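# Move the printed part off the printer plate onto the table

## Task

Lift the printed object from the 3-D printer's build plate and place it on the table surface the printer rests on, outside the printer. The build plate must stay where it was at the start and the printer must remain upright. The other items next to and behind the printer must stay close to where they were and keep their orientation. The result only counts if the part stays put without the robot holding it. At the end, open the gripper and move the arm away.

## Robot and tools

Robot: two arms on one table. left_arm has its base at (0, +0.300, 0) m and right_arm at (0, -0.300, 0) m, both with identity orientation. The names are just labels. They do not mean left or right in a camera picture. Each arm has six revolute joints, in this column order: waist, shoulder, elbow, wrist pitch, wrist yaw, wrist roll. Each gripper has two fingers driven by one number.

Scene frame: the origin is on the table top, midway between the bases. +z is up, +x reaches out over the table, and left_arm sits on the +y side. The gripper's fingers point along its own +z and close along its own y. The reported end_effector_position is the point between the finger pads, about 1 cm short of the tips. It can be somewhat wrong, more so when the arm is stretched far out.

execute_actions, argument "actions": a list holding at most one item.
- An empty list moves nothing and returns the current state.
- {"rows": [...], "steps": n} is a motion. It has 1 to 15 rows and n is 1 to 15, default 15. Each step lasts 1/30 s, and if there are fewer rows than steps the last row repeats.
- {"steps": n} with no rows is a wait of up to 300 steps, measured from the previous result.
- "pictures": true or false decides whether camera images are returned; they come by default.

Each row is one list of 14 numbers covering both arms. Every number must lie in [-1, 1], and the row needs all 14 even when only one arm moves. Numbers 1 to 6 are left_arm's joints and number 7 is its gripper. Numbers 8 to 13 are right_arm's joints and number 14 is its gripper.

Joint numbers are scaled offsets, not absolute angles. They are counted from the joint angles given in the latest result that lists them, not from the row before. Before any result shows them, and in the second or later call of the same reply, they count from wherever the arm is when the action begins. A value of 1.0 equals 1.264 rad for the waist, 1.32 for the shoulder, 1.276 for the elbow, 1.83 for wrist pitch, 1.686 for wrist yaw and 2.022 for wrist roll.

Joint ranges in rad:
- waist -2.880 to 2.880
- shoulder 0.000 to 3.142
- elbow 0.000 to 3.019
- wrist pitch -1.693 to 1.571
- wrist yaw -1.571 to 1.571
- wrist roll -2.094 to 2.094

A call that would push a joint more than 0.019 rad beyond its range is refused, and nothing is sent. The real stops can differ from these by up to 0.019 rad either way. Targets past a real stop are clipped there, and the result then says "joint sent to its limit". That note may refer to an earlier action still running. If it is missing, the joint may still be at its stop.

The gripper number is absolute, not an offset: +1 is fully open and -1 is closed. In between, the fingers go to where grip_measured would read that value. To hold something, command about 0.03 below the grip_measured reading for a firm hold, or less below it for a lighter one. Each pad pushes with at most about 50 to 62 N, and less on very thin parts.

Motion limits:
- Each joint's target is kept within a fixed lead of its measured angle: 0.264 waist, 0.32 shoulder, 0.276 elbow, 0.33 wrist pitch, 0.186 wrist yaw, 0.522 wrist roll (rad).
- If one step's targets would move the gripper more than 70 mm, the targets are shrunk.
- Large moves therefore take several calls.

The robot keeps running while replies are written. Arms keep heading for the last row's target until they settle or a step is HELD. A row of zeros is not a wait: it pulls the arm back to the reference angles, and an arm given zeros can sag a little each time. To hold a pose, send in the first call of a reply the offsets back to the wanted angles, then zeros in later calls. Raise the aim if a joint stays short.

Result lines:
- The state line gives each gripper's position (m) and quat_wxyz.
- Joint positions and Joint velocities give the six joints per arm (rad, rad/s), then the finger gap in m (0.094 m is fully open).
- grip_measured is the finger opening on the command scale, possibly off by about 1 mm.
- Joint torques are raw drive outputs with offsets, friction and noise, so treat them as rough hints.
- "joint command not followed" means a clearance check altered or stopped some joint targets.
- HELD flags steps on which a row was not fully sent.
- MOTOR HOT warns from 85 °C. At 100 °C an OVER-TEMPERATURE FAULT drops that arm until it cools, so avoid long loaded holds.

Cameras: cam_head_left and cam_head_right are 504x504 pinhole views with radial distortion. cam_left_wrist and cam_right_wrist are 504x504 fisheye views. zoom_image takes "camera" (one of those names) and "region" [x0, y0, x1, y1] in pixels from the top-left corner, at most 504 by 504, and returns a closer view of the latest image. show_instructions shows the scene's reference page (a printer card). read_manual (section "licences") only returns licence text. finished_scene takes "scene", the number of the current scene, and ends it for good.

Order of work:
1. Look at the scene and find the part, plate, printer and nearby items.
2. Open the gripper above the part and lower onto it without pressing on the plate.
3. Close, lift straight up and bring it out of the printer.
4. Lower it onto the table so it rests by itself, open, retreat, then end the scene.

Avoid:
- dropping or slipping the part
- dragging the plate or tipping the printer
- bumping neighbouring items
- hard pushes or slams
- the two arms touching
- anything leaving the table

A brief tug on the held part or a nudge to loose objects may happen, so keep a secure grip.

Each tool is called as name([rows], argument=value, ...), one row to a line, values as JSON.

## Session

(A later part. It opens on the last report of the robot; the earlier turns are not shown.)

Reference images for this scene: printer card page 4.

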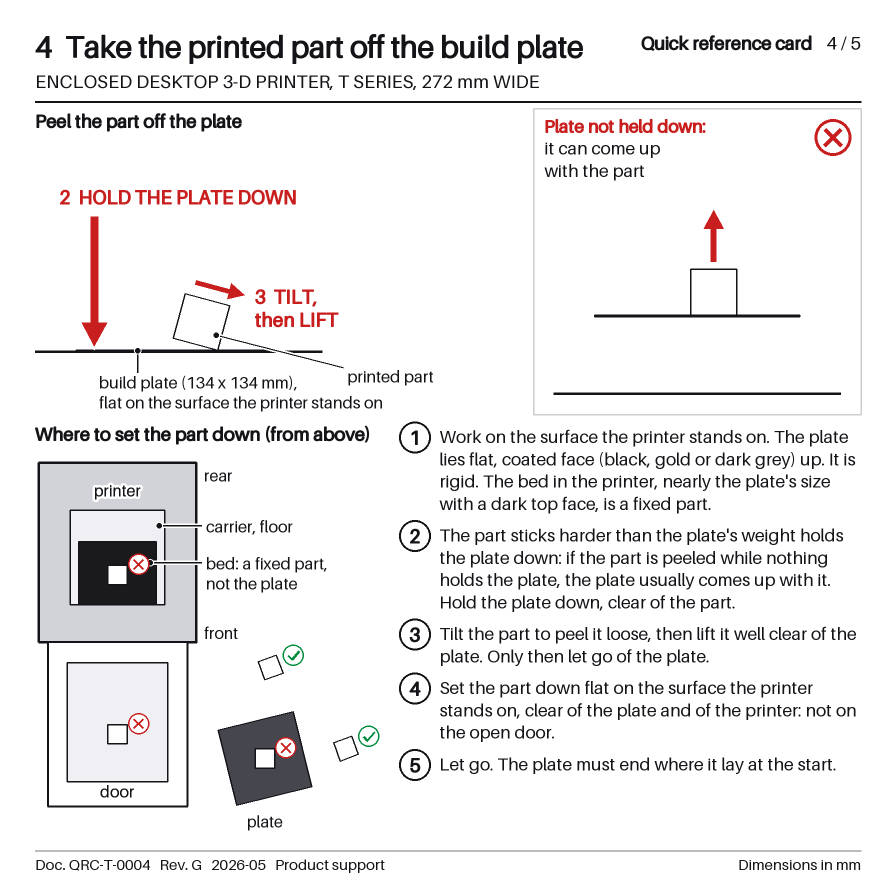

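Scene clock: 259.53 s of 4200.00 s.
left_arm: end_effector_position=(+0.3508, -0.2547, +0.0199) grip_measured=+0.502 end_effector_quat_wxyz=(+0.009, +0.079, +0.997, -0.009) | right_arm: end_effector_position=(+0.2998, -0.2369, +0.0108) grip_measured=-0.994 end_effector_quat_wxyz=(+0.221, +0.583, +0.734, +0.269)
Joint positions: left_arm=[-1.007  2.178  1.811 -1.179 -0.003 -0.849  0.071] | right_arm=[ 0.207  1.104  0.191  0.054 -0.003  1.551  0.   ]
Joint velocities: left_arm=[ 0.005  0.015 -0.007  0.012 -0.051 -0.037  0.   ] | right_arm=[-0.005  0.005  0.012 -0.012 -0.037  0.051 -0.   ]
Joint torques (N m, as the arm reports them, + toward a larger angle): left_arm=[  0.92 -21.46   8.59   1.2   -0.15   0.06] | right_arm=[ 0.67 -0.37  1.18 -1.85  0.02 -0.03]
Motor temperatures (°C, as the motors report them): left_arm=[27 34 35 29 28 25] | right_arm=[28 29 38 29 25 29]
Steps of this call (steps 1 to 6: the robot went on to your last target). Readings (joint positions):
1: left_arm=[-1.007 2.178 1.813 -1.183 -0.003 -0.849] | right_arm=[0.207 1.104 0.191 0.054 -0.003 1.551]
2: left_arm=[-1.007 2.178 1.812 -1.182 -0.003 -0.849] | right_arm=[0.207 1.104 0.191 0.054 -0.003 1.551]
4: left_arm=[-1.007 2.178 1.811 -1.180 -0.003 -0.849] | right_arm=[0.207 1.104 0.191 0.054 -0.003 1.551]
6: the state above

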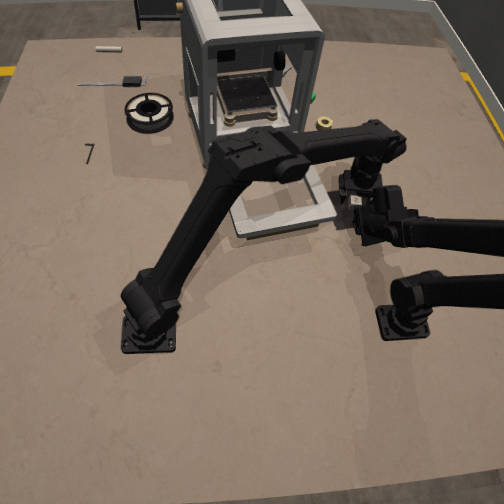

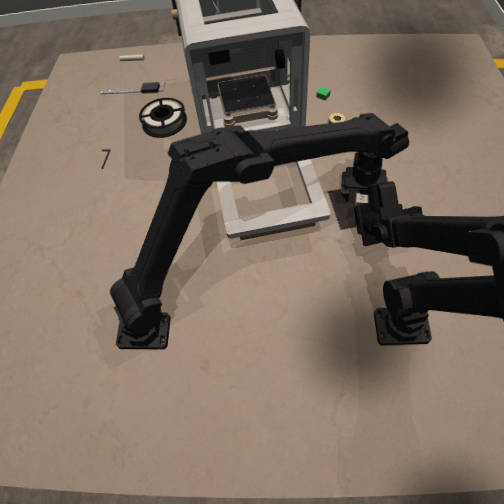

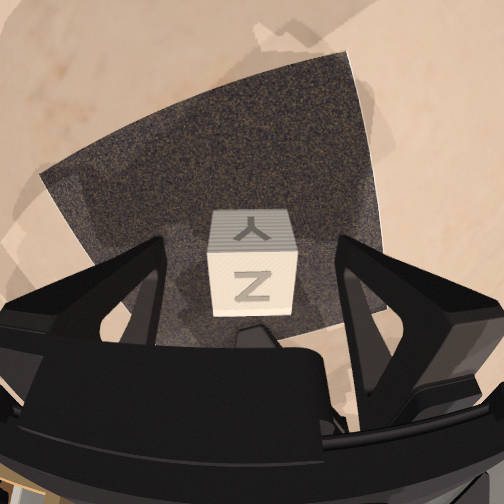

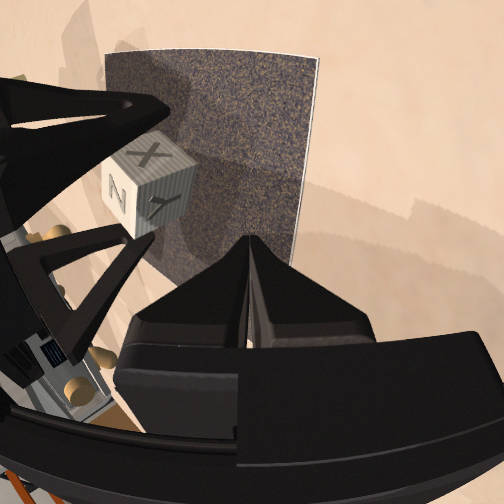

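execute_actions([
  {"rows": [[0,0,0,0.004,0,0,0.35, 0,0.047,-0.055,-0.041,0,0,-1],[0,0,0,0.004,0,0,0.2, 0,0.048,-0.056,-0.042,0,0,-1],[0,0,0,0.004,0,0,0.05, 0,0.050,-0.058,-0.042,0,0,-1],[0,0,0,0.004,0,0,-0.1, 0,0.051,-0.060,-0.043,0,0,-1],[0,0,0,0.004,0,0,-0.2, 0,0.053,-0.062,-0.044,0,0,-1],[0,0,0,0.004,0,0,-0.26, 0,0.054,-0.064,-0.044,0,0,-1],[0,0,0,0.004,0,0,-0.29, 0,0.056,-0.066,-0.045,0,0,-1],[0,0,0,0.004,0,0,-0.31, 0,0.057,-0.068,-0.046,0,0,-1],[0,0,0,0.004,0,0,-0.33, 0,0.059,-0.070,-0.046,0,0,-1],[0,0,0,0.004,0,0,-0.345, 0,0.060,-0.072,-0.047,0,0,-1],[0,0,0,0.004,0,0,-0.36, 0,0.061,-0.073,-0.048,0,0,-1],[0,0,0,0.004,0,0,-0.372, 0,0.062,-0.074,-0.048,0,0,-1],[0,0,0,0.004,0,0,-0.384, 0,0.063,-0.075,-0.049,0,0,-1],[0,0,0,0.004,0,0,-0.395, 0,0.064,-0.076,-0.049,0,0,-1],[0,0,0,0.004,0,0,-0.405, 0,0.064,-0.076,-0.049,0,0,-1]]},
], pictures=false)

execute_actions([
  {"steps": 5},
])

Scene clock: 271.83 s of 4200.00 s.
left_arm: end_effector_position=(+0.3509, -0.2548, +0.0199) grip_measured=-0.382 end_effector_quat_wxyz=(+0.009, +0.079, +0.997, -0.009) | right_arm: end_effector_position=(+0.2992, -0.2370, +0.0104) grip_measured=-0.994 end_effector_quat_wxyz=(+0.221, +0.583, +0.734, +0.269)
Joint positions: left_arm=[-1.007  2.178  1.811 -1.179 -0.003 -0.849  0.029] | right_arm=[ 0.207  1.104  0.19   0.054 -0.003  1.551  0.   ]
Joint velocities: left_arm=[ 0.005 -0.015  0.017 -0.002 -0.007 -0.051  0.001] | right_arm=[ 0.005 -0.015 -0.007  0.007  0.022 -0.007  0.001]
Joint torques (N m, as the arm reports them, + toward a larger angle): left_arm=[  1.04 -21.39   8.63   1.14  -0.15   0.06] | right_arm=[ 0.68  0.43  0.17 -1.91  0.01 -0.03]
Motor temperatures (°C, as the motors report them): left_arm=[27 34 34 29 28 25] | right_arm=[28 29 37 29 25 29]
Steps of this call (steps 1 to 15: the robot went on to your last target; steps 16 to 90: nothing new was sent; then 8.80 s passed at rest; steps 91 to 105: all 15 steps of this action). Readings (joint positions):
91: left_arm=[-1.007 2.178 1.811 -1.179 -0.003 -0.849] | right_arm=[0.207 1.104 0.191 0.054 -0.003 1.551]
92: left_arm=[-1.007 2.178 1.811 -1.179 -0.003 -0.849] | right_arm=[0.207 1.104 0.191 0.054 -0.003 1.551]
94: left_arm=[-1.007 2.178 1.811 -1.179 -0.003 -0.849] | right_arm=[0.207 1.104 0.191 0.054 -0.003 1.551]
98: left_arm=[-1.007 2.178 1.811 -1.179 -0.003 -0.849] | right_arm=[0.207 1.104 0.191 0.054 -0.003 1.551]
105: the state above

Scene clock: 272.00 s of 4200.00 s.
left_arm: end_effector_position=(+0.3509, -0.2548, +0.0199) grip_measured=-0.382 end_effector_quat_wxyz=(+0.009, +0.079, +0.997, -0.009) | right_arm: end_effector_position=(+0.2992, -0.2370, +0.0104) grip_measured=-0.994 end_effector_quat_wxyz=(+0.221, +0.583, +0.734, +0.269)
Joint positions: left_arm=[-1.007  2.178  1.811 -1.179 -0.003 -0.849  0.029] | right_arm=[ 0.207  1.104  0.19   0.054 -0.003  1.551  0.   ]
Joint velocities: left_arm=[ 0.005 -0.015  0.017 -0.007 -0.022  0.051 -0.002] | right_arm=[-0.005 -0.005 -0.007 -0.002  0.051  0.022 -0.001]
Joint torques (N m, as the arm reports them, + toward a larger angle): left_arm=[  1.06 -21.47   8.64   1.09  -0.16   0.06] | right_arm=[ 0.7   0.46  0.12 -1.86  0.02 -0.03]
Motor temperatures (°C, as the motors report them): left_arm=[27 34 34 29 28 25] | right_arm=[28 29 37 29 25 29]
Steps of this call (steps 1 to 5: the robot went on to your last target). Readings (joint positions):
1: left_arm=[-1.007 2.178 1.811 -1.179 -0.003 -0.849] | right_arm=[0.207 1.104 0.190 0.054 -0.003 1.551]
2: left_arm=[-1.007 2.178 1.811 -1.179 -0.003 -0.849] | right_arm=[0.207 1.104 0.190 0.054 -0.003 1.551]
4: left_arm=[-1.007 2.178 1.811 -1.179 -0.003 -0.849] | right_arm=[0.207 1.104 0.190 0.054 -0.003 1.551]
5: the state above

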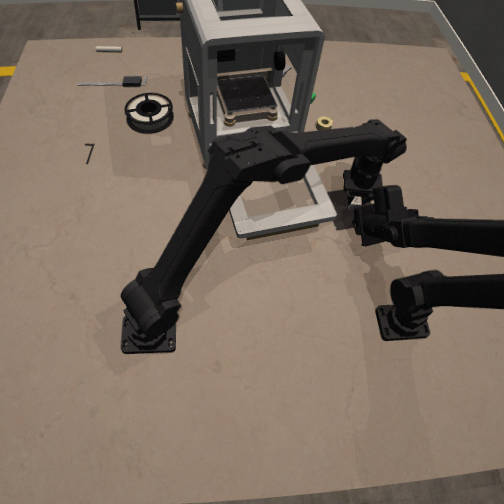

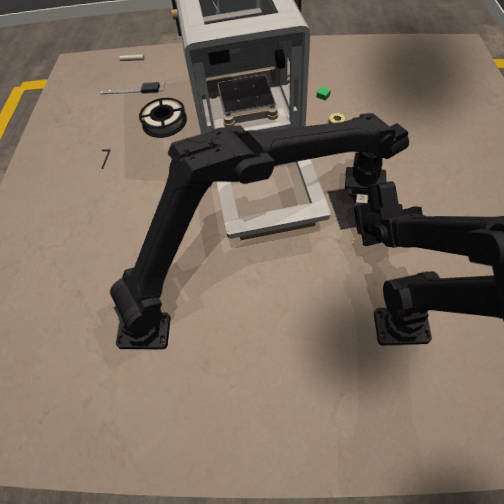

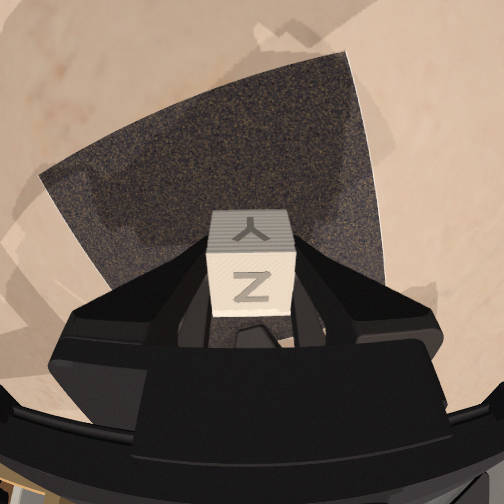

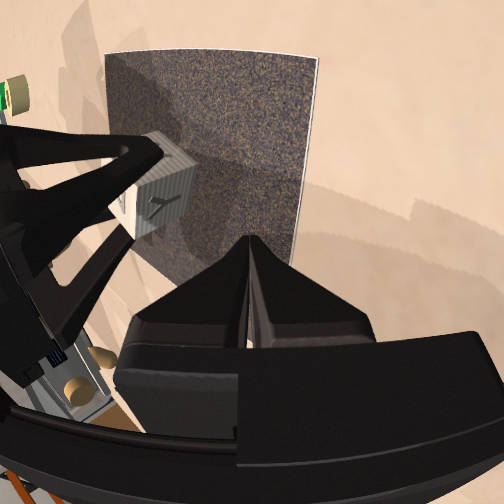

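execute_actions([
  {"rows": [[0,0.016,0.015,-0.005,0,0,-0.412, 0,0.064,-0.075,-0.049,0,0,-1],[0,0.027,0.026,-0.010,0,0,-0.412, 0,0.064,-0.075,-0.049,0,0,-1],[0,0.033,0.039,-0.016,0,0,-0.412, 0,0.064,-0.075,-0.049,0,0,-1],[0,0.037,0.050,-0.023,0,0,-0.412, 0,0.064,-0.075,-0.049,0,0,-1],[0,0.041,0.060,-0.032,0,0,-0.412, 0,0.064,-0.075,-0.049,0,0,-1],[0,0.045,0.071,-0.041,0,0,-0.412, 0,0.064,-0.075,-0.049,0,0,-1],[0,0.050,0.084,-0.052,0,0,-0.412, 0,0.064,-0.075,-0.049,0,0,-1],[0,0.056,0.097,-0.062,0,0,-0.412, 0,0.064,-0.075,-0.049,0,0,-1],[0,0.062,0.109,-0.073,0,0,-0.412, 0,0.064,-0.075,-0.049,0,0,-1],[0,0.067,0.121,-0.082,0,0,-0.412, 0,0.064,-0.075,-0.049,0,0,-1],[0,0.070,0.131,-0.091,0,0,-0.412, 0,0.064,-0.075,-0.049,0,0,-1],[0,0.073,0.140,-0.098,0,0,-0.412, 0,0.064,-0.075,-0.049,0,0,-1],[0,0.075,0.147,-0.105,0,0,-0.412, 0,0.064,-0.075,-0.049,0,0,-1],[0,0.075,0.152,-0.109,0,0,-0.412, 0,0.064,-0.075,-0.049,0,0,-1],[0,0.076,0.155,-0.111,0,0,-0.412, 0,0.064,-0.075,-0.049,0,0,-1]]},
], pictures=false)

execute_actions([
  {"steps": 8},
])

Scene clock: 293.50 s of 4200.00 s.
left_arm: end_effector_position=(+0.3517, -0.2560, +0.0214) grip_measured=-0.382 end_effector_quat_wxyz=(-0.024, +0.079, +0.996, +0.035) | right_arm: end_effector_position=(+0.2992, -0.2370, +0.0104) grip_measured=-0.994 end_effector_quat_wxyz=(+0.221, +0.583, +0.734, +0.269)
Joint positions: left_arm=[-1.007  2.257  1.953 -1.352 -0.003 -0.849  0.029] | right_arm=[ 0.207  1.104  0.19   0.054 -0.003  1.551  0.   ]
Joint velocities: left_arm=[-0.005  0.112  0.183 -0.227 -0.037 -0.051 -0.001] | right_arm=[-0.005 -0.005  0.002  0.022  0.022  0.081 -0.   ]
Joint torques (N m, as the arm reports them, + toward a larger angle): left_arm=[  0.89 -21.52  12.35   0.19  -0.15   0.05] | right_arm=[ 0.67  0.44  0.14 -1.88  0.02 -0.03]
Motor temperatures (°C, as the motors report them): left_arm=[27 34 34 29 28 25] | right_arm=[28 29 36 29 25 29]
Steps of this call (steps 1 to 15: the robot went on to your last target; steps 16 to 90: nothing new was sent; then 18.00 s passed at rest; steps 91 to 105: all 15 steps of this action). Readings (joint positions):
91: left_arm=[-1.007 2.178 1.811 -1.179 -0.003 -0.849] | right_arm=[0.207 1.104 0.190 0.054 -0.003 1.551]
92: left_arm=[-1.007 2.179 1.811 -1.180 -0.003 -0.849] | right_arm=[0.207 1.104 0.190 0.054 -0.003 1.551]
94: left_arm=[-1.007 2.184 1.820 -1.190 -0.003 -0.849] | right_arm=[0.207 1.104 0.190 0.054 -0.003 1.551]
98: left_arm=[-1.007 2.209 1.866 -1.247 -0.003 -0.849] | right_arm=[0.207 1.104 0.190 0.054 -0.003 1.551]
105: the state above

Scene clock: 293.77 s of 4200.00 s.
left_arm: end_effector_position=(+0.3518, -0.2563, +0.0217) grip_measured=-0.382 end_effector_quat_wxyz=(-0.026, +0.079, +0.996, +0.037) | right_arm: end_effector_position=(+0.2992, -0.2370, +0.0104) grip_measured=-0.994 end_effector_quat_wxyz=(+0.221, +0.583, +0.734, +0.269)
Joint positions: left_arm=[-1.007  2.262  1.963 -1.363 -0.003 -0.849  0.029] | right_arm=[ 0.207  1.104  0.19   0.054 -0.003  1.551  0.   ]
Joint velocities: left_arm=[ 0.015 -0.005  0.012  0.017 -0.007 -0.037  0.001] | right_arm=[ 0.005 -0.015 -0.027 -0.007  0.037 -0.022 -0.   ]
Joint torques (N m, as the arm reports them, + toward a larger angle): left_arm=[  0.93 -21.06  12.56  -0.08  -0.15   0.05] | right_arm=[ 0.63  0.39  0.13 -1.89  0.01 -0.03]
Motor temperatures (°C, as the motors report them): left_arm=[27 34 34 29 28 25] | right_arm=[28 29 36 29 25 29]
Steps of this call (steps 1 to 8: the robot went on to your last target). Readings (joint positions):
1: left_arm=[-1.007 2.259 1.958 -1.358 -0.003 -0.849] | right_arm=[0.207 1.104 0.190 0.054 -0.003 1.551]
2: left_arm=[-1.007 2.261 1.961 -1.361 -0.003 -0.849] | right_arm=[0.207 1.104 0.190 0.054 -0.003 1.551]
4: left_arm=[-1.007 2.262 1.962 -1.363 -0.003 -0.849] | right_arm=[0.207 1.104 0.190 0.054 -0.003 1.551]
8: the state above

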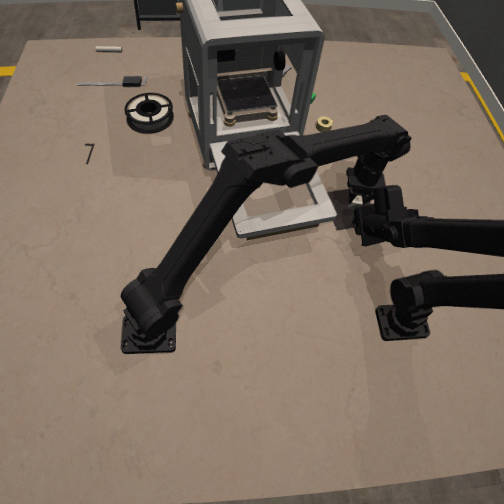

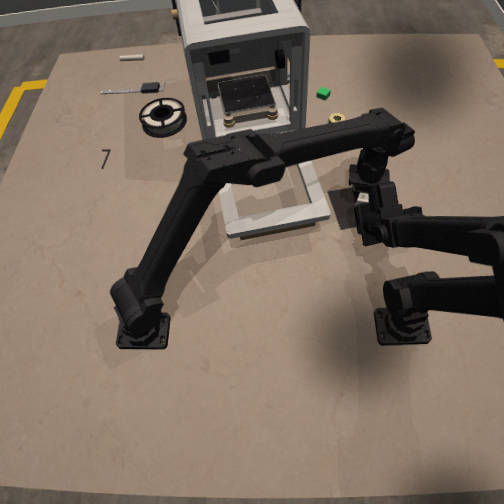

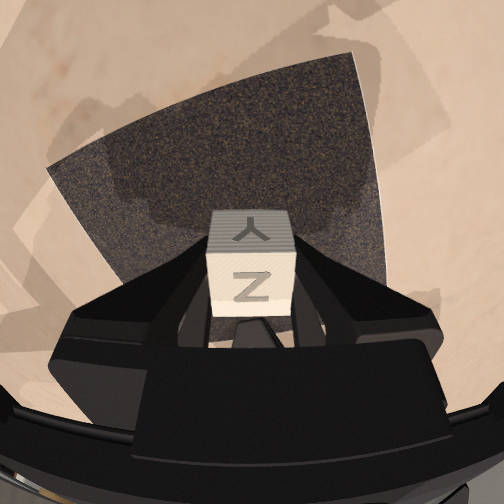

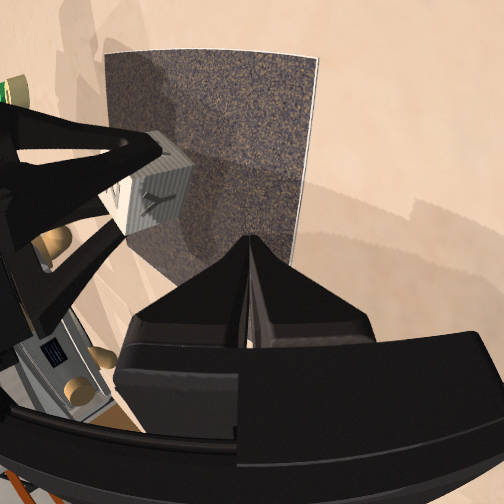

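execute_actions([
  {"rows": [[0,0.013,0.039,-0.012,0,0,-0.412, 0,0.064,-0.075,-0.049,0,0,-1],[0,0.016,0.045,-0.016,0,0,-0.412, 0,0.064,-0.075,-0.049,0,0,-1],[0,0.020,0.052,-0.022,0,0,-0.412, 0,0.064,-0.075,-0.049,0,0,-1],[0,0.025,0.063,-0.030,0,0,-0.412, 0,0.064,-0.075,-0.049,0,0,-1],[0,0.032,0.075,-0.039,0,0,-0.412, 0,0.064,-0.075,-0.049,0,0,-1],[0,0.039,0.089,-0.049,0,0,-0.412, 0,0.064,-0.075,-0.049,0,0,-1],[0,0.047,0.104,-0.061,0,0,-0.412, 0,0.064,-0.075,-0.049,0,0,-1],[0,0.055,0.120,-0.072,0,0,-0.412, 0,0.064,-0.075,-0.049,0,0,-1],[0,0.063,0.135,-0.084,0,0,-0.412, 0,0.064,-0.075,-0.049,0,0,-1],[0,0.071,0.149,-0.094,0,0,-0.412, 0,0.064,-0.075,-0.049,0,0,-1],[0,0.077,0.161,-0.103,0,0,-0.412, 0,0.064,-0.075,-0.049,0,0,-1],[0,0.083,0.172,-0.111,0,0,-0.412, 0,0.064,-0.075,-0.049,0,0,-1],[0,0.088,0.181,-0.118,0,0,-0.412, 0,0.064,-0.075,-0.049,0,0,-1],[0,0.091,0.187,-0.123,0,0,-0.412, 0,0.064,-0.075,-0.049,0,0,-1],[0,0.093,0.190,-0.125,0,0,-0.412, 0,0.064,-0.075,-0.049,0,0,-1]]},
], pictures=false)

execute_actions([
  {"steps": 8},
])

Scene clock: 306.70 s of 4200.00 s.
left_arm: end_effector_position=(+0.3530, -0.2581, +0.0238) grip_measured=-0.382 end_effector_quat_wxyz=(-0.062, +0.079, +0.991, +0.085) | right_arm: end_effector_position=(+0.2992, -0.2370, +0.0104) grip_measured=-0.994 end_effector_quat_wxyz=(+0.221, +0.583, +0.734, +0.269)
Joint positions: left_arm=[-1.007  2.364  2.143 -1.562 -0.003 -0.849  0.029] | right_arm=[ 0.207  1.104  0.19   0.054 -0.003  1.551  0.   ]
Joint velocities: left_arm=[-0.024  0.132  0.247 -0.295 -0.066  0.022 -0.   ] | right_arm=[-0.005  0.005  0.007 -0.007  0.022  0.007 -0.001]
Joint torques (N m, as the arm reports them, + toward a larger angle): left_arm=[  0.89 -22.54  12.48   0.03  -0.15   0.04] | right_arm=[ 0.61  0.41  0.15 -1.9   0.01 -0.03]
Motor temperatures (°C, as the motors report them): left_arm=[27 34 36 29 28 25] | right_arm=[28 29 35 29 25 29]
Steps of this call (steps 1 to 30: the robot went on to your last target; steps 31 to 90: nothing new was sent; then 9.43 s passed at rest; steps 91 to 105: all 15 steps of this action). Readings (joint positions):
91: left_arm=[-1.007 2.262 1.963 -1.363 -0.003 -0.849] | right_arm=[0.207 1.104 0.190 0.054 -0.003 1.551]
92: left_arm=[-1.007 2.263 1.965 -1.365 -0.003 -0.849] | right_arm=[0.207 1.104 0.190 0.054 -0.003 1.551]
94: left_arm=[-1.007 2.269 1.977 -1.379 -0.003 -0.849] | right_arm=[0.207 1.104 0.190 0.054 -0.003 1.551]
98: left_arm=[-1.007 2.301 2.033 -1.442 -0.003 -0.849] | right_arm=[0.207 1.104 0.190 0.054 -0.003 1.551]
105: the state above

Scene clock: 306.97 s of 4200.00 s.
left_arm: end_effector_position=(+0.3530, -0.2581, +0.0241) grip_measured=-0.382 end_effector_quat_wxyz=(-0.064, +0.079, +0.991, +0.088) | right_arm: end_effector_position=(+0.2992, -0.2370, +0.0104) grip_measured=-0.994 end_effector_quat_wxyz=(+0.221, +0.583, +0.734, +0.269)
Joint positions: left_arm=[-1.007  2.37   2.155 -1.574 -0.003 -0.849  0.029] | right_arm=[ 0.207  1.104  0.19   0.054 -0.003  1.551  0.   ]
Joint velocities: left_arm=[-0.005  0.005  0.017 -0.007 -0.051 -0.022  0.001] | right_arm=[-0.015 -0.005 -0.022 -0.002 -0.022  0.051  0.001]
Joint torques (N m, as the arm reports them, + toward a larger angle): left_arm=[  0.9  -22.52  12.84  -0.25  -0.15   0.04] | right_arm=[ 0.6   0.43  0.13 -1.88  0.02 -0.03]
Motor temperatures (°C, as the motors report them): left_arm=[27 34 36 29 28 25] | right_arm=[28 29 35 29 25 29]
Steps of this call (steps 1 to 8: the robot went on to your last target). Readings (joint positions):
1: left_arm=[-1.007 2.368 2.150 -1.569 -0.003 -0.849] | right_arm=[0.207 1.104 0.190 0.054 -0.003 1.551]
2: left_arm=[-1.007 2.370 2.153 -1.572 -0.003 -0.849] | right_arm=[0.207 1.104 0.190 0.054 -0.003 1.551]
4: left_arm=[-1.007 2.370 2.155 -1.574 -0.003 -0.849] | right_arm=[0.207 1.104 0.190 0.054 -0.003 1.551]
8: the state above

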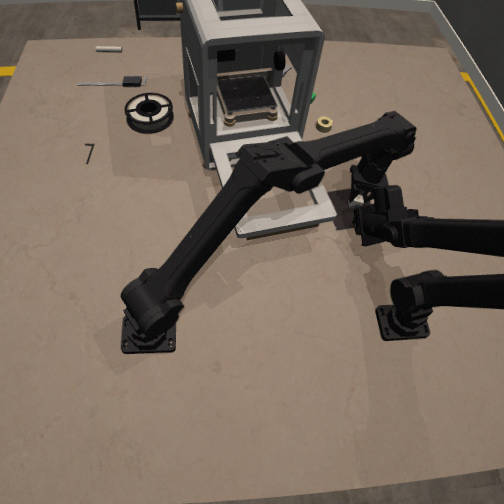

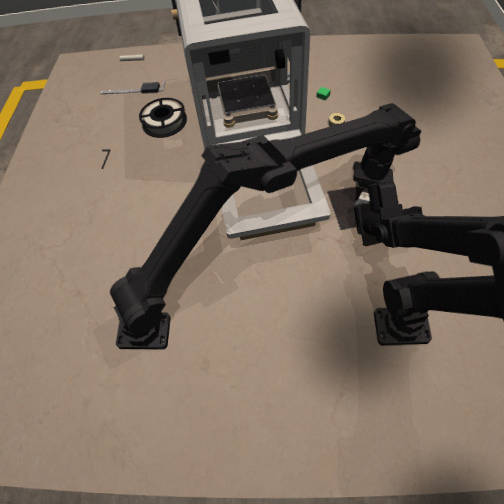

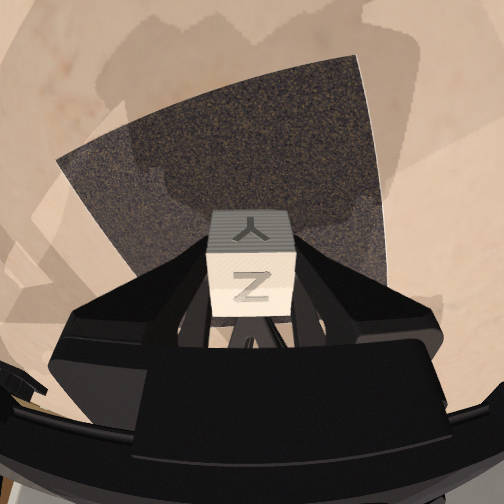

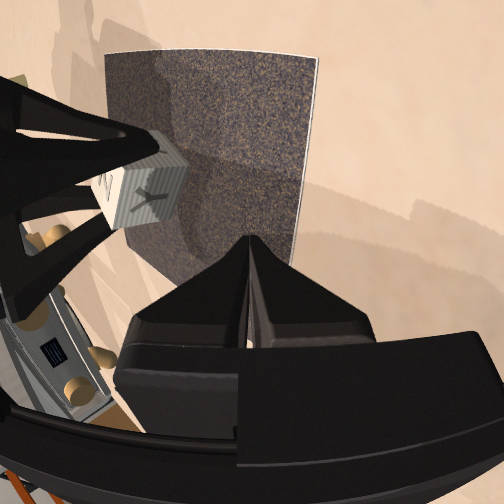

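execute_actions([
  {"rows": [[0,0.006,0.032,-0.008,0,0,-0.412, 0,0.064,-0.075,-0.049,0,0,-1],[0,0.002,0.032,-0.008,0,0,-0.412, 0,0.064,-0.075,-0.049,0,0,-1],[0,-0.002,0.032,-0.008,0,0,-0.412, 0,0.064,-0.075,-0.049,0,0,-1],[0,-0.006,0.032,-0.008,0,0,-0.412, 0,0.064,-0.075,-0.049,0,0,-1],[0,-0.010,0.032,-0.008,0,0,-0.412, 0,0.064,-0.075,-0.049,0,0,-1],[0,-0.014,0.032,-0.008,0,0,-0.412, 0,0.064,-0.075,-0.049,0,0,-1],[0,-0.018,0.032,-0.008,0,0,-0.412, 0,0.064,-0.075,-0.049,0,0,-1],[0,-0.022,0.032,-0.008,0,0,-0.412, 0,0.064,-0.075,-0.049,0,0,-1],[0,-0.026,0.032,-0.008,0,0,-0.412, 0,0.064,-0.075,-0.049,0,0,-1],[0,-0.030,0.032,-0.008,0,0,-0.412, 0,0.064,-0.075,-0.049,0,0,-1],[0,-0.034,0.032,-0.008,0,0,-0.412, 0,0.064,-0.075,-0.049,0,0,-1],[0,-0.038,0.032,-0.008,0,0,-0.412, 0,0.064,-0.075,-0.049,0,0,-1],[0,-0.042,0.032,-0.008,0,0,-0.412, 0,0.064,-0.075,-0.049,0,0,-1],[0,-0.046,0.032,-0.008,0,0,-0.412, 0,0.064,-0.075,-0.049,0,0,-1],[0,-0.050,0.032,-0.008,0,0,-0.412, 0,0.064,-0.075,-0.049,0,0,-1]]},
], pictures=false)

execute_actions([
  {"steps": 10},
])

Scene clock: 315.60 s of 4200.00 s.
left_arm: end_effector_position=(+0.3532, -0.2584, +0.0261) grip_measured=-0.382 end_effector_quat_wxyz=(-0.064, +0.079, +0.991, +0.087) | right_arm: end_effector_position=(+0.2992, -0.2370, +0.0104) grip_measured=-0.994 end_effector_quat_wxyz=(+0.221, +0.583, +0.734, +0.269)
Joint positions: left_arm=[-1.007  2.367  2.155 -1.574 -0.003 -0.849  0.029] | right_arm=[ 0.207  1.104  0.19   0.054 -0.003  1.551  0.   ]
Joint velocities: left_arm=[ 0.005 -0.044 -0.012 -0.012 -0.051  0.007 -0.   ] | right_arm=[ 0.005 -0.005 -0.002  0.007 -0.022 -0.066  0.   ]
Joint torques (N m, as the arm reports them, + toward a larger angle): left_arm=[  0.92 -29.02  12.12  -0.12  -0.15   0.04] | right_arm=[ 0.62  0.53  0.15 -1.89  0.01 -0.03]
Motor temperatures (°C, as the motors report them): left_arm=[27 35 37 29 28 25] | right_arm=[28 29 35 29 25 29]
Steps of this call (steps 1 to 30: the robot went on to your last target; steps 31 to 90: nothing new was sent; then 5.13 s passed at rest; steps 91 to 105: all 15 steps of this action). Readings (joint positions):
91: left_arm=[-1.007 2.370 2.155 -1.574 -0.003 -0.849] | right_arm=[0.207 1.104 0.190 0.054 -0.003 1.551]
92: left_arm=[-1.007 2.370 2.155 -1.574 -0.003 -0.849] | right_arm=[0.207 1.104 0.190 0.054 -0.003 1.551]
94: left_arm=[-1.007 2.370 2.155 -1.574 -0.003 -0.849] | right_arm=[0.207 1.104 0.190 0.054 -0.003 1.551]
98: left_arm=[-1.007 2.370 2.155 -1.574 -0.003 -0.849] | right_arm=[0.207 1.104 0.190 0.054 -0.003 1.551]
105: the state above

Scene clock: 315.93 s of 4200.00 s.
left_arm: end_effector_position=(+0.3550, -0.2612, +0.0583) grip_measured=-0.382 end_effector_quat_wxyz=(-0.050, +0.079, +0.993, +0.069) | right_arm: end_effector_position=(+0.2992, -0.2370, +0.0104) grip_measured=-0.994 end_effector_quat_wxyz=(+0.221, +0.583, +0.734, +0.269)
Joint positions: left_arm=[-1.007  2.317  2.155 -1.579 -0.003 -0.849  0.029] | right_arm=[ 0.207  1.104  0.19   0.054 -0.003  1.551  0.   ]
Joint velocities: left_arm=[-0.015 -0.19  -0.017 -0.017  0.051  0.037  0.   ] | right_arm=[-0.005 -0.005 -0.012 -0.012  0.007 -0.007 -0.001]
Joint torques (N m, as the arm reports them, + toward a larger angle): left_arm=[  0.95 -23.26  12.19   0.12  -0.15   0.05] | right_arm=[ 0.69  0.38  0.12 -1.85  0.01 -0.03]
Motor temperatures (°C, as the motors report them): left_arm=[27 35 37 29 28 25] | right_arm=[28 29 35 29 25 29]
Steps of this call (steps 1 to 10: the robot went on to your last target). Readings (joint positions):
1: left_arm=[-1.007 2.367 2.155 -1.574 -0.003 -0.849] | right_arm=[0.207 1.104 0.190 0.054 -0.003 1.551]
2: left_arm=[-1.007 2.366 2.155 -1.574 -0.003 -0.849] | right_arm=[0.207 1.104 0.190 0.054 -0.003 1.551]
4: left_arm=[-1.007 2.359 2.155 -1.576 -0.003 -0.849] | right_arm=[0.207 1.104 0.190 0.054 -0.003 1.551]
8: left_arm=[-1.007 2.332 2.155 -1.579 -0.003 -0.849] | right_arm=[0.207 1.104 0.190 0.054 -0.003 1.551]
10: the state above

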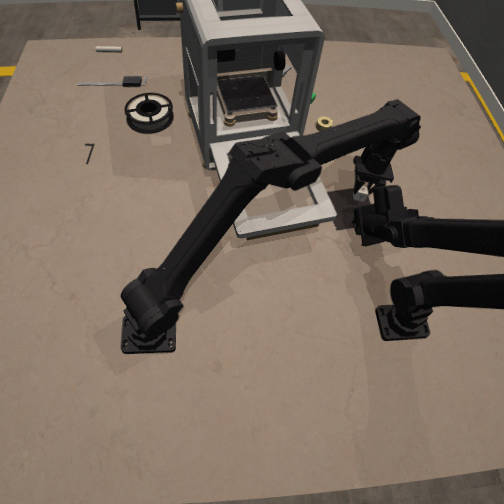

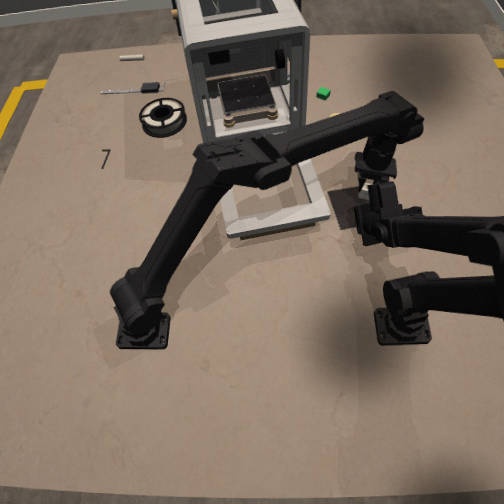

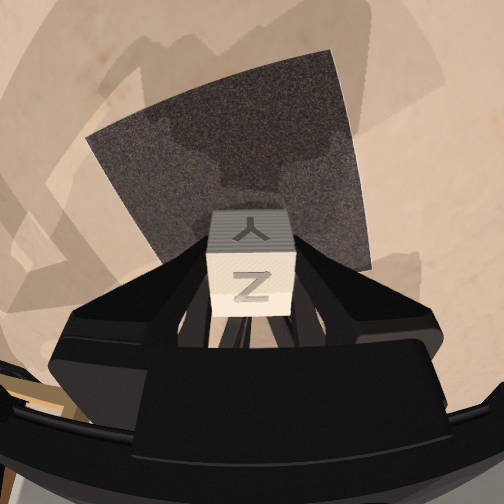

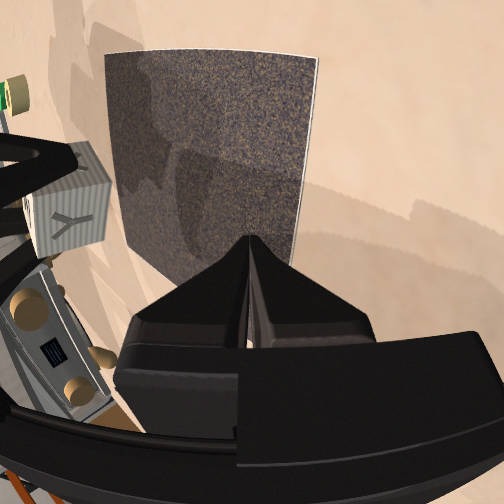

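execute_actions([
  {"rows": [[0,-0.020,0.020,-0.004,0,0,-0.412, 0,0.040,-0.050,-0.030,0,0,-1],[0,-0.032,0.008,0.000,0,0,-0.412, 0,0.018,-0.025,-0.012,0,0,-1],[0,-0.046,-0.006,0.006,0,0,-0.412, 0,-0.004,0.000,0.000,0,0,-1],[0,-0.062,-0.024,0.016,0,0,-0.412, 0,-0.024,0.018,0.000,0,0,-1],[0,-0.080,-0.048,0.030,0,0,-0.412, 0,-0.046,0.030,-0.006,0,0,-1],[0,-0.099,-0.076,0.046,0,0,-0.412, 0,-0.072,0.038,-0.022,0,0,-1],[0,-0.118,-0.106,0.063,0,0,-0.412, 0,-0.102,0.044,-0.046,0,0,-1],[0,-0.136,-0.137,0.080,0,0,-0.412, -0.01,-0.134,0.048,-0.076,0,0,-1],[0,-0.153,-0.167,0.096,0,0,-0.412, -0.03,-0.166,0.050,-0.108,0,0,-1],[0,-0.168,-0.194,0.111,0,0,-0.412, -0.06,-0.196,0.052,-0.140,0,0,-1],[0,-0.181,-0.218,0.124,0,0,-0.412, -0.10,-0.222,0.053,-0.170,0,0,-1],[0,-0.191,-0.238,0.135,0,0,-0.412, -0.15,-0.244,0.053,-0.197,0,0,-1],[0,-0.198,-0.254,0.144,0,0,-0.412, -0.21,-0.262,0.053,-0.220,0,0,-1],[0,-0.203,-0.265,0.150,0,0,-0.412, -0.28,-0.275,0.053,-0.238,0,0,-1],[0,-0.206,-0.271,0.153,0,0,-0.412, -0.35,-0.283,0.053,-0.252,0,0,-1]]},
])

Scene clock: 350.13 s of 4200.00 s.
left_arm: end_effector_position=(+0.3391, -0.2362, +0.1051) grip_measured=-0.382 end_effector_quat_wxyz=(+0.005, +0.079, +0.997, -0.005) | right_arm: end_effector_position=(+0.2876, -0.3142, +0.0687) grip_measured=-0.994 end_effector_quat_wxyz=(+0.264, +0.668, +0.649, +0.249)
Joint positions: left_arm=[-1.007  2.055  1.835 -1.337 -0.003 -0.849  0.029] | right_arm=[-0.051  0.741  0.231 -0.318 -0.006  1.551  0.   ]
Joint velocities: left_arm=[ 0.005 -0.435 -0.393  0.349 -0.066 -0.066 -0.   ] | right_arm=[-2.496 -0.728  0.007 -1.043 -0.022 -0.095 -0.001]
Joint torques (N m, as the arm reports them, + toward a larger angle): left_arm=[  0.92 -18.71   8.83   1.22  -0.15   0.05] | right_arm=[-1.95  1.22 11.09  0.72  0.13 -0.03]
Motor temperatures (°C, as the motors report them): left_arm=[27 35 37 29 28 25] | right_arm=[28 28 35 29 25 29]
Steps of this call (steps 1 to 30: the robot went on to your last target; steps 31 to 90: nothing new was sent; then 30.70 s passed at rest; steps 91 to 105: all 15 steps of this action). Readings (joint positions):
91: left_arm=[-1.007 2.301 2.160 -1.580 -0.003 -0.849] | right_arm=[0.207 1.104 0.190 0.055 -0.003 1.551]
92: left_arm=[-1.007 2.300 2.160 -1.580 -0.003 -0.849] | right_arm=[0.207 1.102 0.191 0.058 -0.003 1.551]
94: left_arm=[-1.007 2.292 2.148 -1.573 -0.003 -0.849] | right_arm=[0.207 1.095 0.191 0.060 -0.003 1.551]
98: left_arm=[-1.007 2.220 2.038 -1.494 -0.003 -0.849] | right_arm=[0.207 1.023 0.201 0.000 -0.003 1.551]
105: the state above

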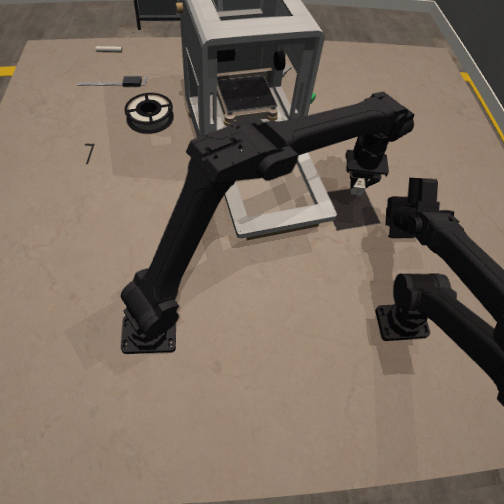

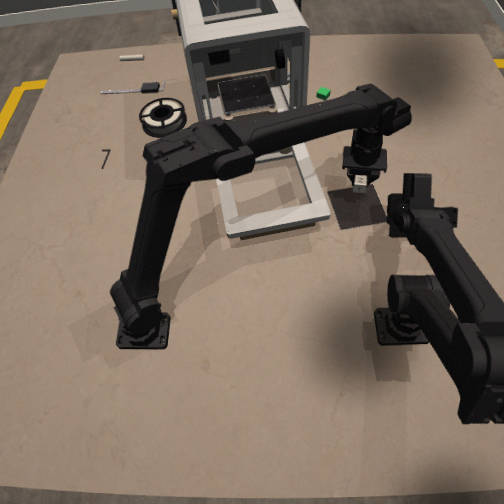

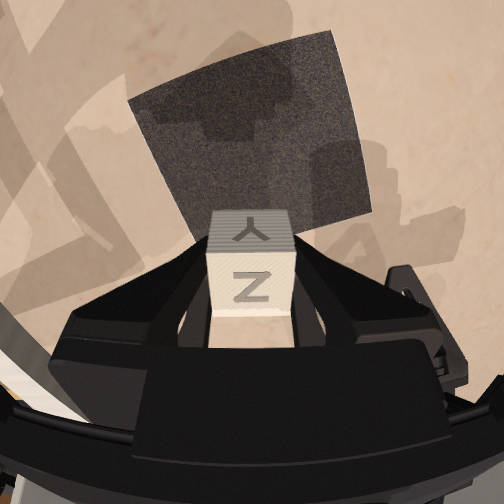

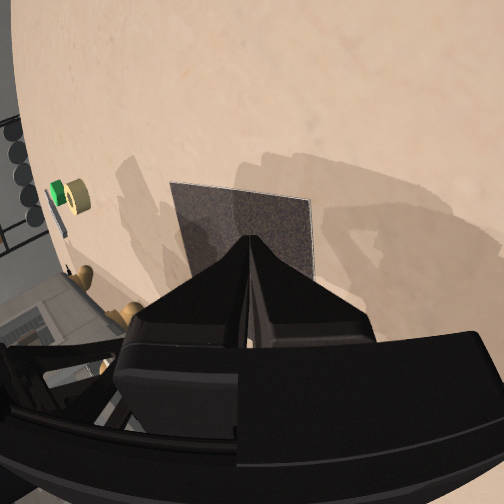

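execute_actions([
  {"rows": [[0,-0.008,-0.020,0.021,0,0,-0.412, -0.16,-0.008,0.024,-0.045,0,0,-1],[0,-0.008,-0.020,0.021,0,0,-0.412, -0.19,-0.008,0.024,-0.045,0,0,-1],[-0.004,-0.008,-0.020,0.021,0,0,-0.412, -0.235,-0.008,0.024,-0.045,0,0,-1],[-0.012,-0.008,-0.020,0.021,0,0,-0.412, -0.29,-0.008,0.024,-0.045,0,0,-1],[-0.024,-0.008,-0.020,0.021,0,0,-0.412, -0.35,-0.008,0.024,-0.045,0,0,-1],[-0.040,-0.008,-0.020,0.021,0,0,-0.412, -0.415,-0.008,0.024,-0.045,0,0,-1],[-0.059,-0.008,-0.020,0.021,0,0,-0.412, -0.48,-0.008,0.024,-0.045,0,0,-1],[-0.080,-0.008,-0.020,0.021,0,0,-0.412, -0.54,-0.008,0.024,-0.045,0,0,-1],[-0.102,-0.008,-0.020,0.021,0,0,-0.412, -0.595,-0.008,0.024,-0.045,0,0,-1],[-0.124,-0.008,-0.020,0.021,0,0,-0.412, -0.64,-0.008,0.024,-0.045,0,0,-1],[-0.144,-0.008,-0.020,0.021,0,0,-0.412, -0.68,-0.008,0.024,-0.045,0,0,-1],[-0.161,-0.008,-0.020,0.021,0,0,-0.412, -0.71,-0.008,0.024,-0.045,0,0,-1],[-0.174,-0.008,-0.020,0.021,0,0,-0.412, -0.73,-0.008,0.024,-0.045,0,0,-1],[-0.184,-0.008,-0.020,0.021,0,0,-0.412, -0.745,-0.008,0.024,-0.045,0,0,-1],[-0.190,-0.008,-0.020,0.021,0,0,-0.412, -0.751,-0.008,0.024,-0.045,0,0,-1]]},
], pictures=false)

execute_actions([
  {"steps": 14},
])

Scene clock: 369.40 s of 4200.00 s.
left_arm: end_effector_position=(+0.2540, -0.2801, +0.1100) grip_measured=-0.382 end_effector_quat_wxyz=(+0.012, +0.154, +0.988, -0.016) | right_arm: end_effector_position=(+0.1516, -0.5292, +0.0604) grip_measured=-0.994 end_effector_quat_wxyz=(+0.320, +0.900, +0.281, +0.095)
Joint positions: left_arm=[-1.158  2.031  1.809 -1.309 -0.003 -0.849  0.029] | right_arm=[-0.988  0.726  0.231 -0.395 -0.006  1.551  0.   ]
Joint velocities: left_arm=[-0.816 -0.015 -0.002 -0.002 -0.007 -0.022 -0.001] | right_arm=[-0.571 -0.005 -0.007  0.002 -0.066 -0.037  0.   ]
Joint torques (N m, as the arm reports them, + toward a larger angle): left_arm=[ -2.05 -18.75   9.12   1.23  -0.12   0.06] | right_arm=[ 2.3  -1.86 11.59  0.93  0.   -0.03]
Motor temperatures (°C, as the motors report them): left_arm=[27 35 36 29 28 25] | right_arm=[28 28 39 29 25 29]
Steps of this call (steps 1 to 30: the robot went on to your last target; steps 31 to 90: nothing new was sent; then 15.77 s passed at rest; steps 91 to 105: all 15 steps of this action). Readings (joint positions):
91: left_arm=[-1.007 2.031 1.809 -1.309 -0.003 -0.849] | right_arm=[-0.246 0.726 0.231 -0.395 -0.001 1.551]
92: left_arm=[-1.007 2.031 1.809 -1.309 -0.003 -0.849] | right_arm=[-0.249 0.726 0.231 -0.395 -0.002 1.551]
94: left_arm=[-1.007 2.031 1.809 -1.309 -0.003 -0.849] | right_arm=[-0.289 0.726 0.231 -0.395 -0.006 1.551]
98: left_arm=[-1.020 2.031 1.809 -1.309 -0.003 -0.849] | right_arm=[-0.566 0.726 0.231 -0.395 -0.008 1.551]
105: the state above

Scene clock: 369.87 s of 4200.00 s.
left_arm: end_effector_position=(+0.1906, -0.3043, +0.1101) grip_measured=-0.382 end_effector_quat_wxyz=(+0.011, +0.206, +0.978, -0.018) | right_arm: end_effector_position=(+0.1477, -0.5318, +0.0604) grip_measured=-0.994 end_effector_quat_wxyz=(+0.321, +0.902, +0.273, +0.093)
Joint positions: left_arm=[-1.265  2.031  1.809 -1.308 -0.001 -0.849  0.029] | right_arm=[-1.005  0.726  0.231 -0.395 -0.006  1.551  0.   ]
Joint velocities: left_arm=[ 0.122 -0.024 -0.012 -0.002 -0.022  0.022 -0.001] | right_arm=[-0.005 -0.015 -0.012  0.012 -0.007 -0.037  0.001]
Joint torques (N m, as the arm reports them, + toward a larger angle): left_arm=[  1.7  -18.74   9.05   1.22  -0.21   0.06] | right_arm=[ 1.   -1.87 11.61  0.95  0.   -0.03]
Motor temperatures (°C, as the motors report them): left_arm=[27 35 36 29 28 25] | right_arm=[28 28 39 29 25 29]
Steps of this call (steps 1 to 14: the robot went on to your last target). Readings (joint positions):
1: left_arm=[-1.185 2.031 1.809 -1.309 -0.003 -0.849] | right_arm=[-1.001 0.726 0.231 -0.395 -0.006 1.551]
2: left_arm=[-1.212 2.031 1.809 -1.308 -0.003 -0.849] | right_arm=[-1.005 0.726 0.231 -0.395 -0.006 1.551]
4: left_arm=[-1.257 2.031 1.809 -1.308 -0.002 -0.849] | right_arm=[-1.005 0.726 0.231 -0.395 -0.006 1.551]
8: left_arm=[-1.289 2.031 1.809 -1.308 -0.001 -0.849] | right_arm=[-1.005 0.726 0.231 -0.395 -0.006 1.551]
14: the state above

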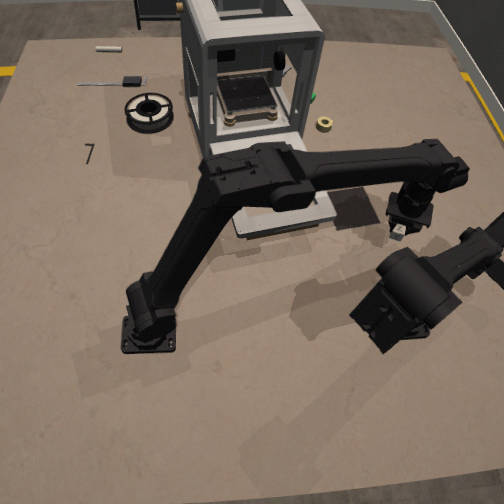

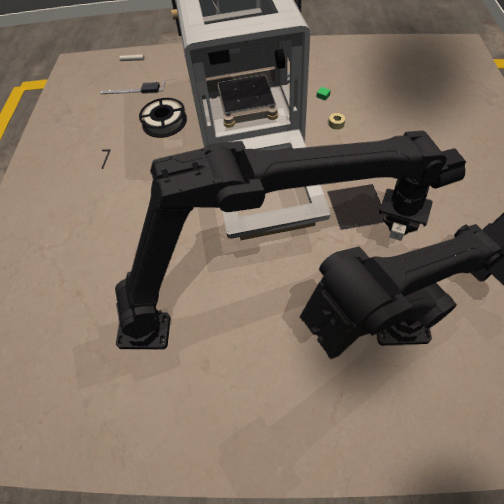

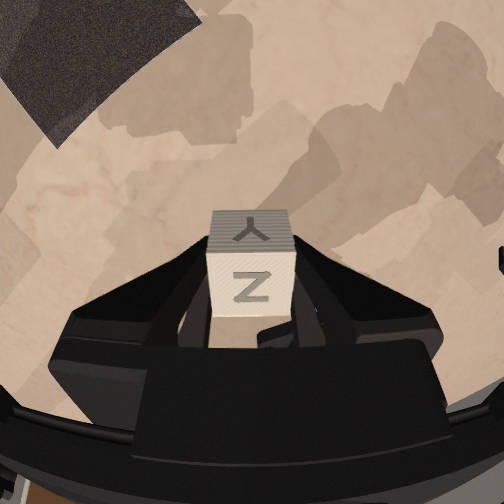

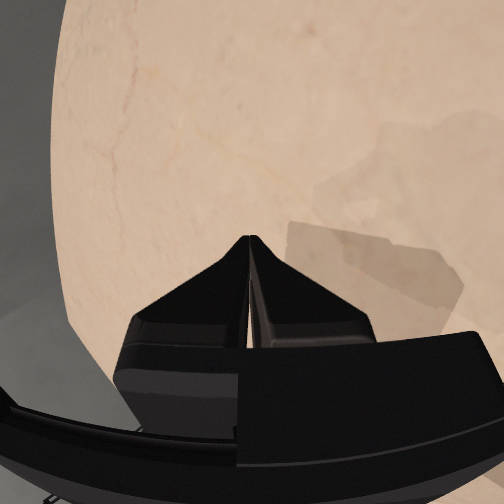

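execute_actions([
  {"rows": [[0.008,0.004,-0.005,0.006,0,0,-0.412, 0,0,0.015,0,0,0,-1],[0.008,0.004,-0.014,0.013,0,0,-0.412, 0,0,0.015,0,0,0,-1],[0.008,0.004,-0.027,0.022,0,0,-0.412, 0,0,0.015,0,0,0,-1],[0.008,0.004,-0.044,0.034,0,0,-0.412, 0,0,0.015,0,0,0,-1],[0.008,0.004,-0.063,0.047,0,0,-0.412, 0,0,0.015,0,0,0,-1],[0.008,0.004,-0.083,0.060,0,0,-0.412, 0,0,0.015,0,0,0,-1],[0.008,0.004,-0.103,0.074,0,0,-0.412, 0,0,0.015,0,0,0,-1],[0.008,0.004,-0.121,0.086,0,0,-0.412, 0,0,0.015,0,0,0,-1],[0.008,0.004,-0.138,0.097,0,0,-0.412, 0,0,0.015,0,0,0,-1],[0.008,0.004,-0.152,0.106,0,0,-0.412, 0,0,0.015,0,0,0,-1],[0.008,0.004,-0.163,0.114,0,0,-0.412, 0,0,0.015,0,0,0,-1],[0.008,0.004,-0.172,0.119,0,0,-0.412, 0,0,0.015,0,0,0,-1],[0.008,0.004,-0.178,0.123,0,0,-0.412, 0,0,0.015,0,0,0,-1],[0.008,0.004,-0.182,0.126,0,0,-0.412, 0,0,0.015,0,0,0,-1],[0.008,0.004,-0.184,0.127,0,0,-0.412, 0,0,0.015,0,0,0,-1]]},
], pictures=false)

execute_actions([
  {"steps": 6},
])

Scene clock: 385.10 s of 4200.00 s.
left_arm: end_effector_position=(+0.1855, -0.2669, +0.0252) grip_measured=-0.382 end_effector_quat_wxyz=(+0.003, +0.201, +0.980, -0.005) | right_arm: end_effector_position=(+0.1477, -0.5318, +0.0604) grip_measured=-0.994 end_effector_quat_wxyz=(+0.321, +0.902, +0.273, +0.093)
Joint positions: left_arm=[-1.254  2.031  1.574 -1.103 -0.001 -0.849  0.029] | right_arm=[-1.005  0.726  0.231 -0.395 -0.006  1.551  0.   ]
Joint velocities: left_arm=[ 0.005  0.034 -0.183  0.183 -0.007  0.007 -0.   ] | right_arm=[ 0.005 -0.005 -0.012 -0.007  0.022 -0.022  0.   ]
Joint torques (N m, as the arm reports them, + toward a larger angle): left_arm=[  0.85 -18.69   9.29   1.36  -0.15   0.06] | right_arm=[ 0.69 -2.14 10.67  1.18  0.02 -0.03]
Motor temperatures (°C, as the motors report them): left_arm=[27 35 35 29 28 25] | right_arm=[28 28 40 29 25 29]
Steps of this call (steps 1 to 30: the robot went on to your last target; steps 31 to 90: nothing new was sent; then 11.73 s passed at rest; steps 91 to 105: all 15 steps of this action). Readings (joint positions):
91: left_arm=[-1.254 2.031 1.809 -1.308 -0.001 -0.849] | right_arm=[-1.005 0.726 0.231 -0.395 -0.006 1.551]
92: left_arm=[-1.254 2.031 1.806 -1.305 -0.001 -0.849] | right_arm=[-1.005 0.726 0.231 -0.395 -0.006 1.551]
94: left_arm=[-1.254 2.030 1.791 -1.285 -0.001 -0.849] | right_arm=[-1.005 0.726 0.231 -0.395 -0.006 1.551]
98: left_arm=[-1.254 2.026 1.707 -1.203 -0.001 -0.849] | right_arm=[-1.005 0.726 0.231 -0.395 -0.006 1.551]
105: the state above

Scene clock: 385.30 s of 4200.00 s.
left_arm: end_effector_position=(+0.1858, -0.2678, +0.0220) grip_measured=-0.382 end_effector_quat_wxyz=(+0.005, +0.201, +0.979, -0.008) | right_arm: end_effector_position=(+0.1477, -0.5318, +0.0604) grip_measured=-0.994 end_effector_quat_wxyz=(+0.321, +0.902, +0.273, +0.093)
Joint positions: left_arm=[-1.254  2.033  1.568 -1.087 -0.001 -0.849  0.029] | right_arm=[-1.005  0.726  0.231 -0.395 -0.006  1.551  0.   ]
Joint velocities: left_arm=[-0.015 -0.015  0.012  0.017 -0.037 -0.007 -0.   ] | right_arm=[-0.005 -0.024  0.007 -0.002 -0.022 -0.007 -0.001]
Joint torques (N m, as the arm reports them, + toward a larger angle): left_arm=[  0.9  -18.81   8.93   1.17  -0.15   0.05] | right_arm=[ 0.64 -2.16 10.67  1.17  0.01 -0.03]
Motor temperatures (°C, as the motors report them): left_arm=[27 35 35 29 28 25] | right_arm=[28 28 40 29 25 29]
Steps of this call (steps 1 to 6: the robot went on to your last target). Readings (joint positions):
1: left_arm=[-1.254 2.032 1.570 -1.098 -0.001 -0.849] | right_arm=[-1.005 0.726 0.231 -0.395 -0.006 1.551]
2: left_arm=[-1.254 2.033 1.568 -1.095 -0.001 -0.849] | right_arm=[-1.005 0.726 0.231 -0.395 -0.006 1.551]
4: left_arm=[-1.254 2.033 1.568 -1.090 -0.001 -0.849] | right_arm=[-1.005 0.726 0.231 -0.395 -0.006 1.551]
6: the state above

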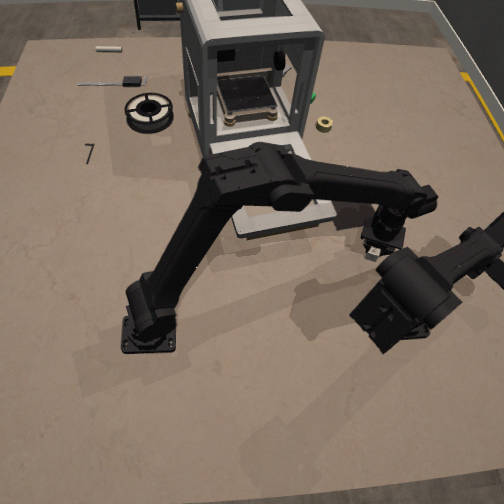

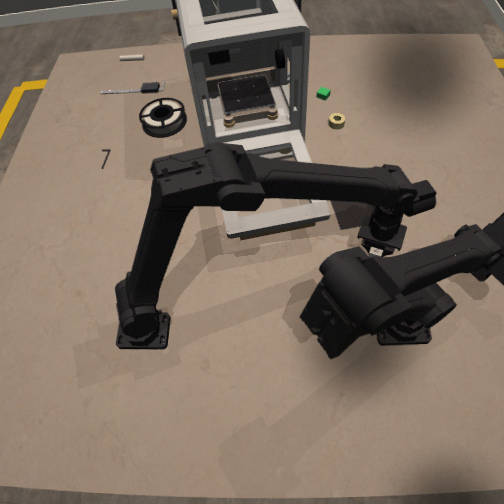

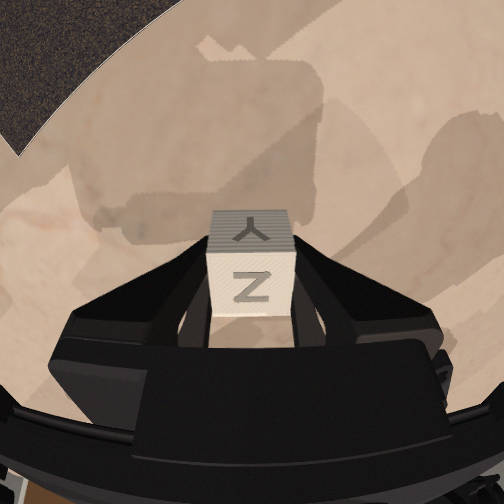

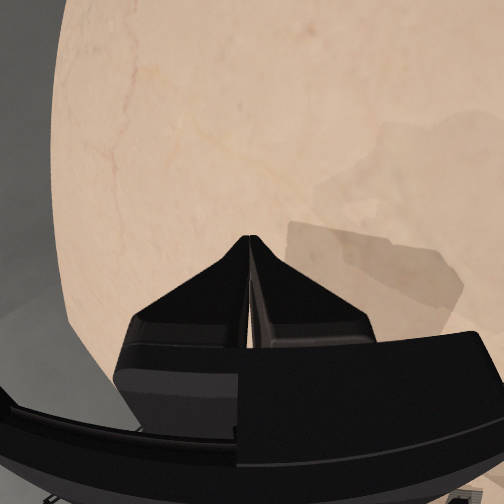

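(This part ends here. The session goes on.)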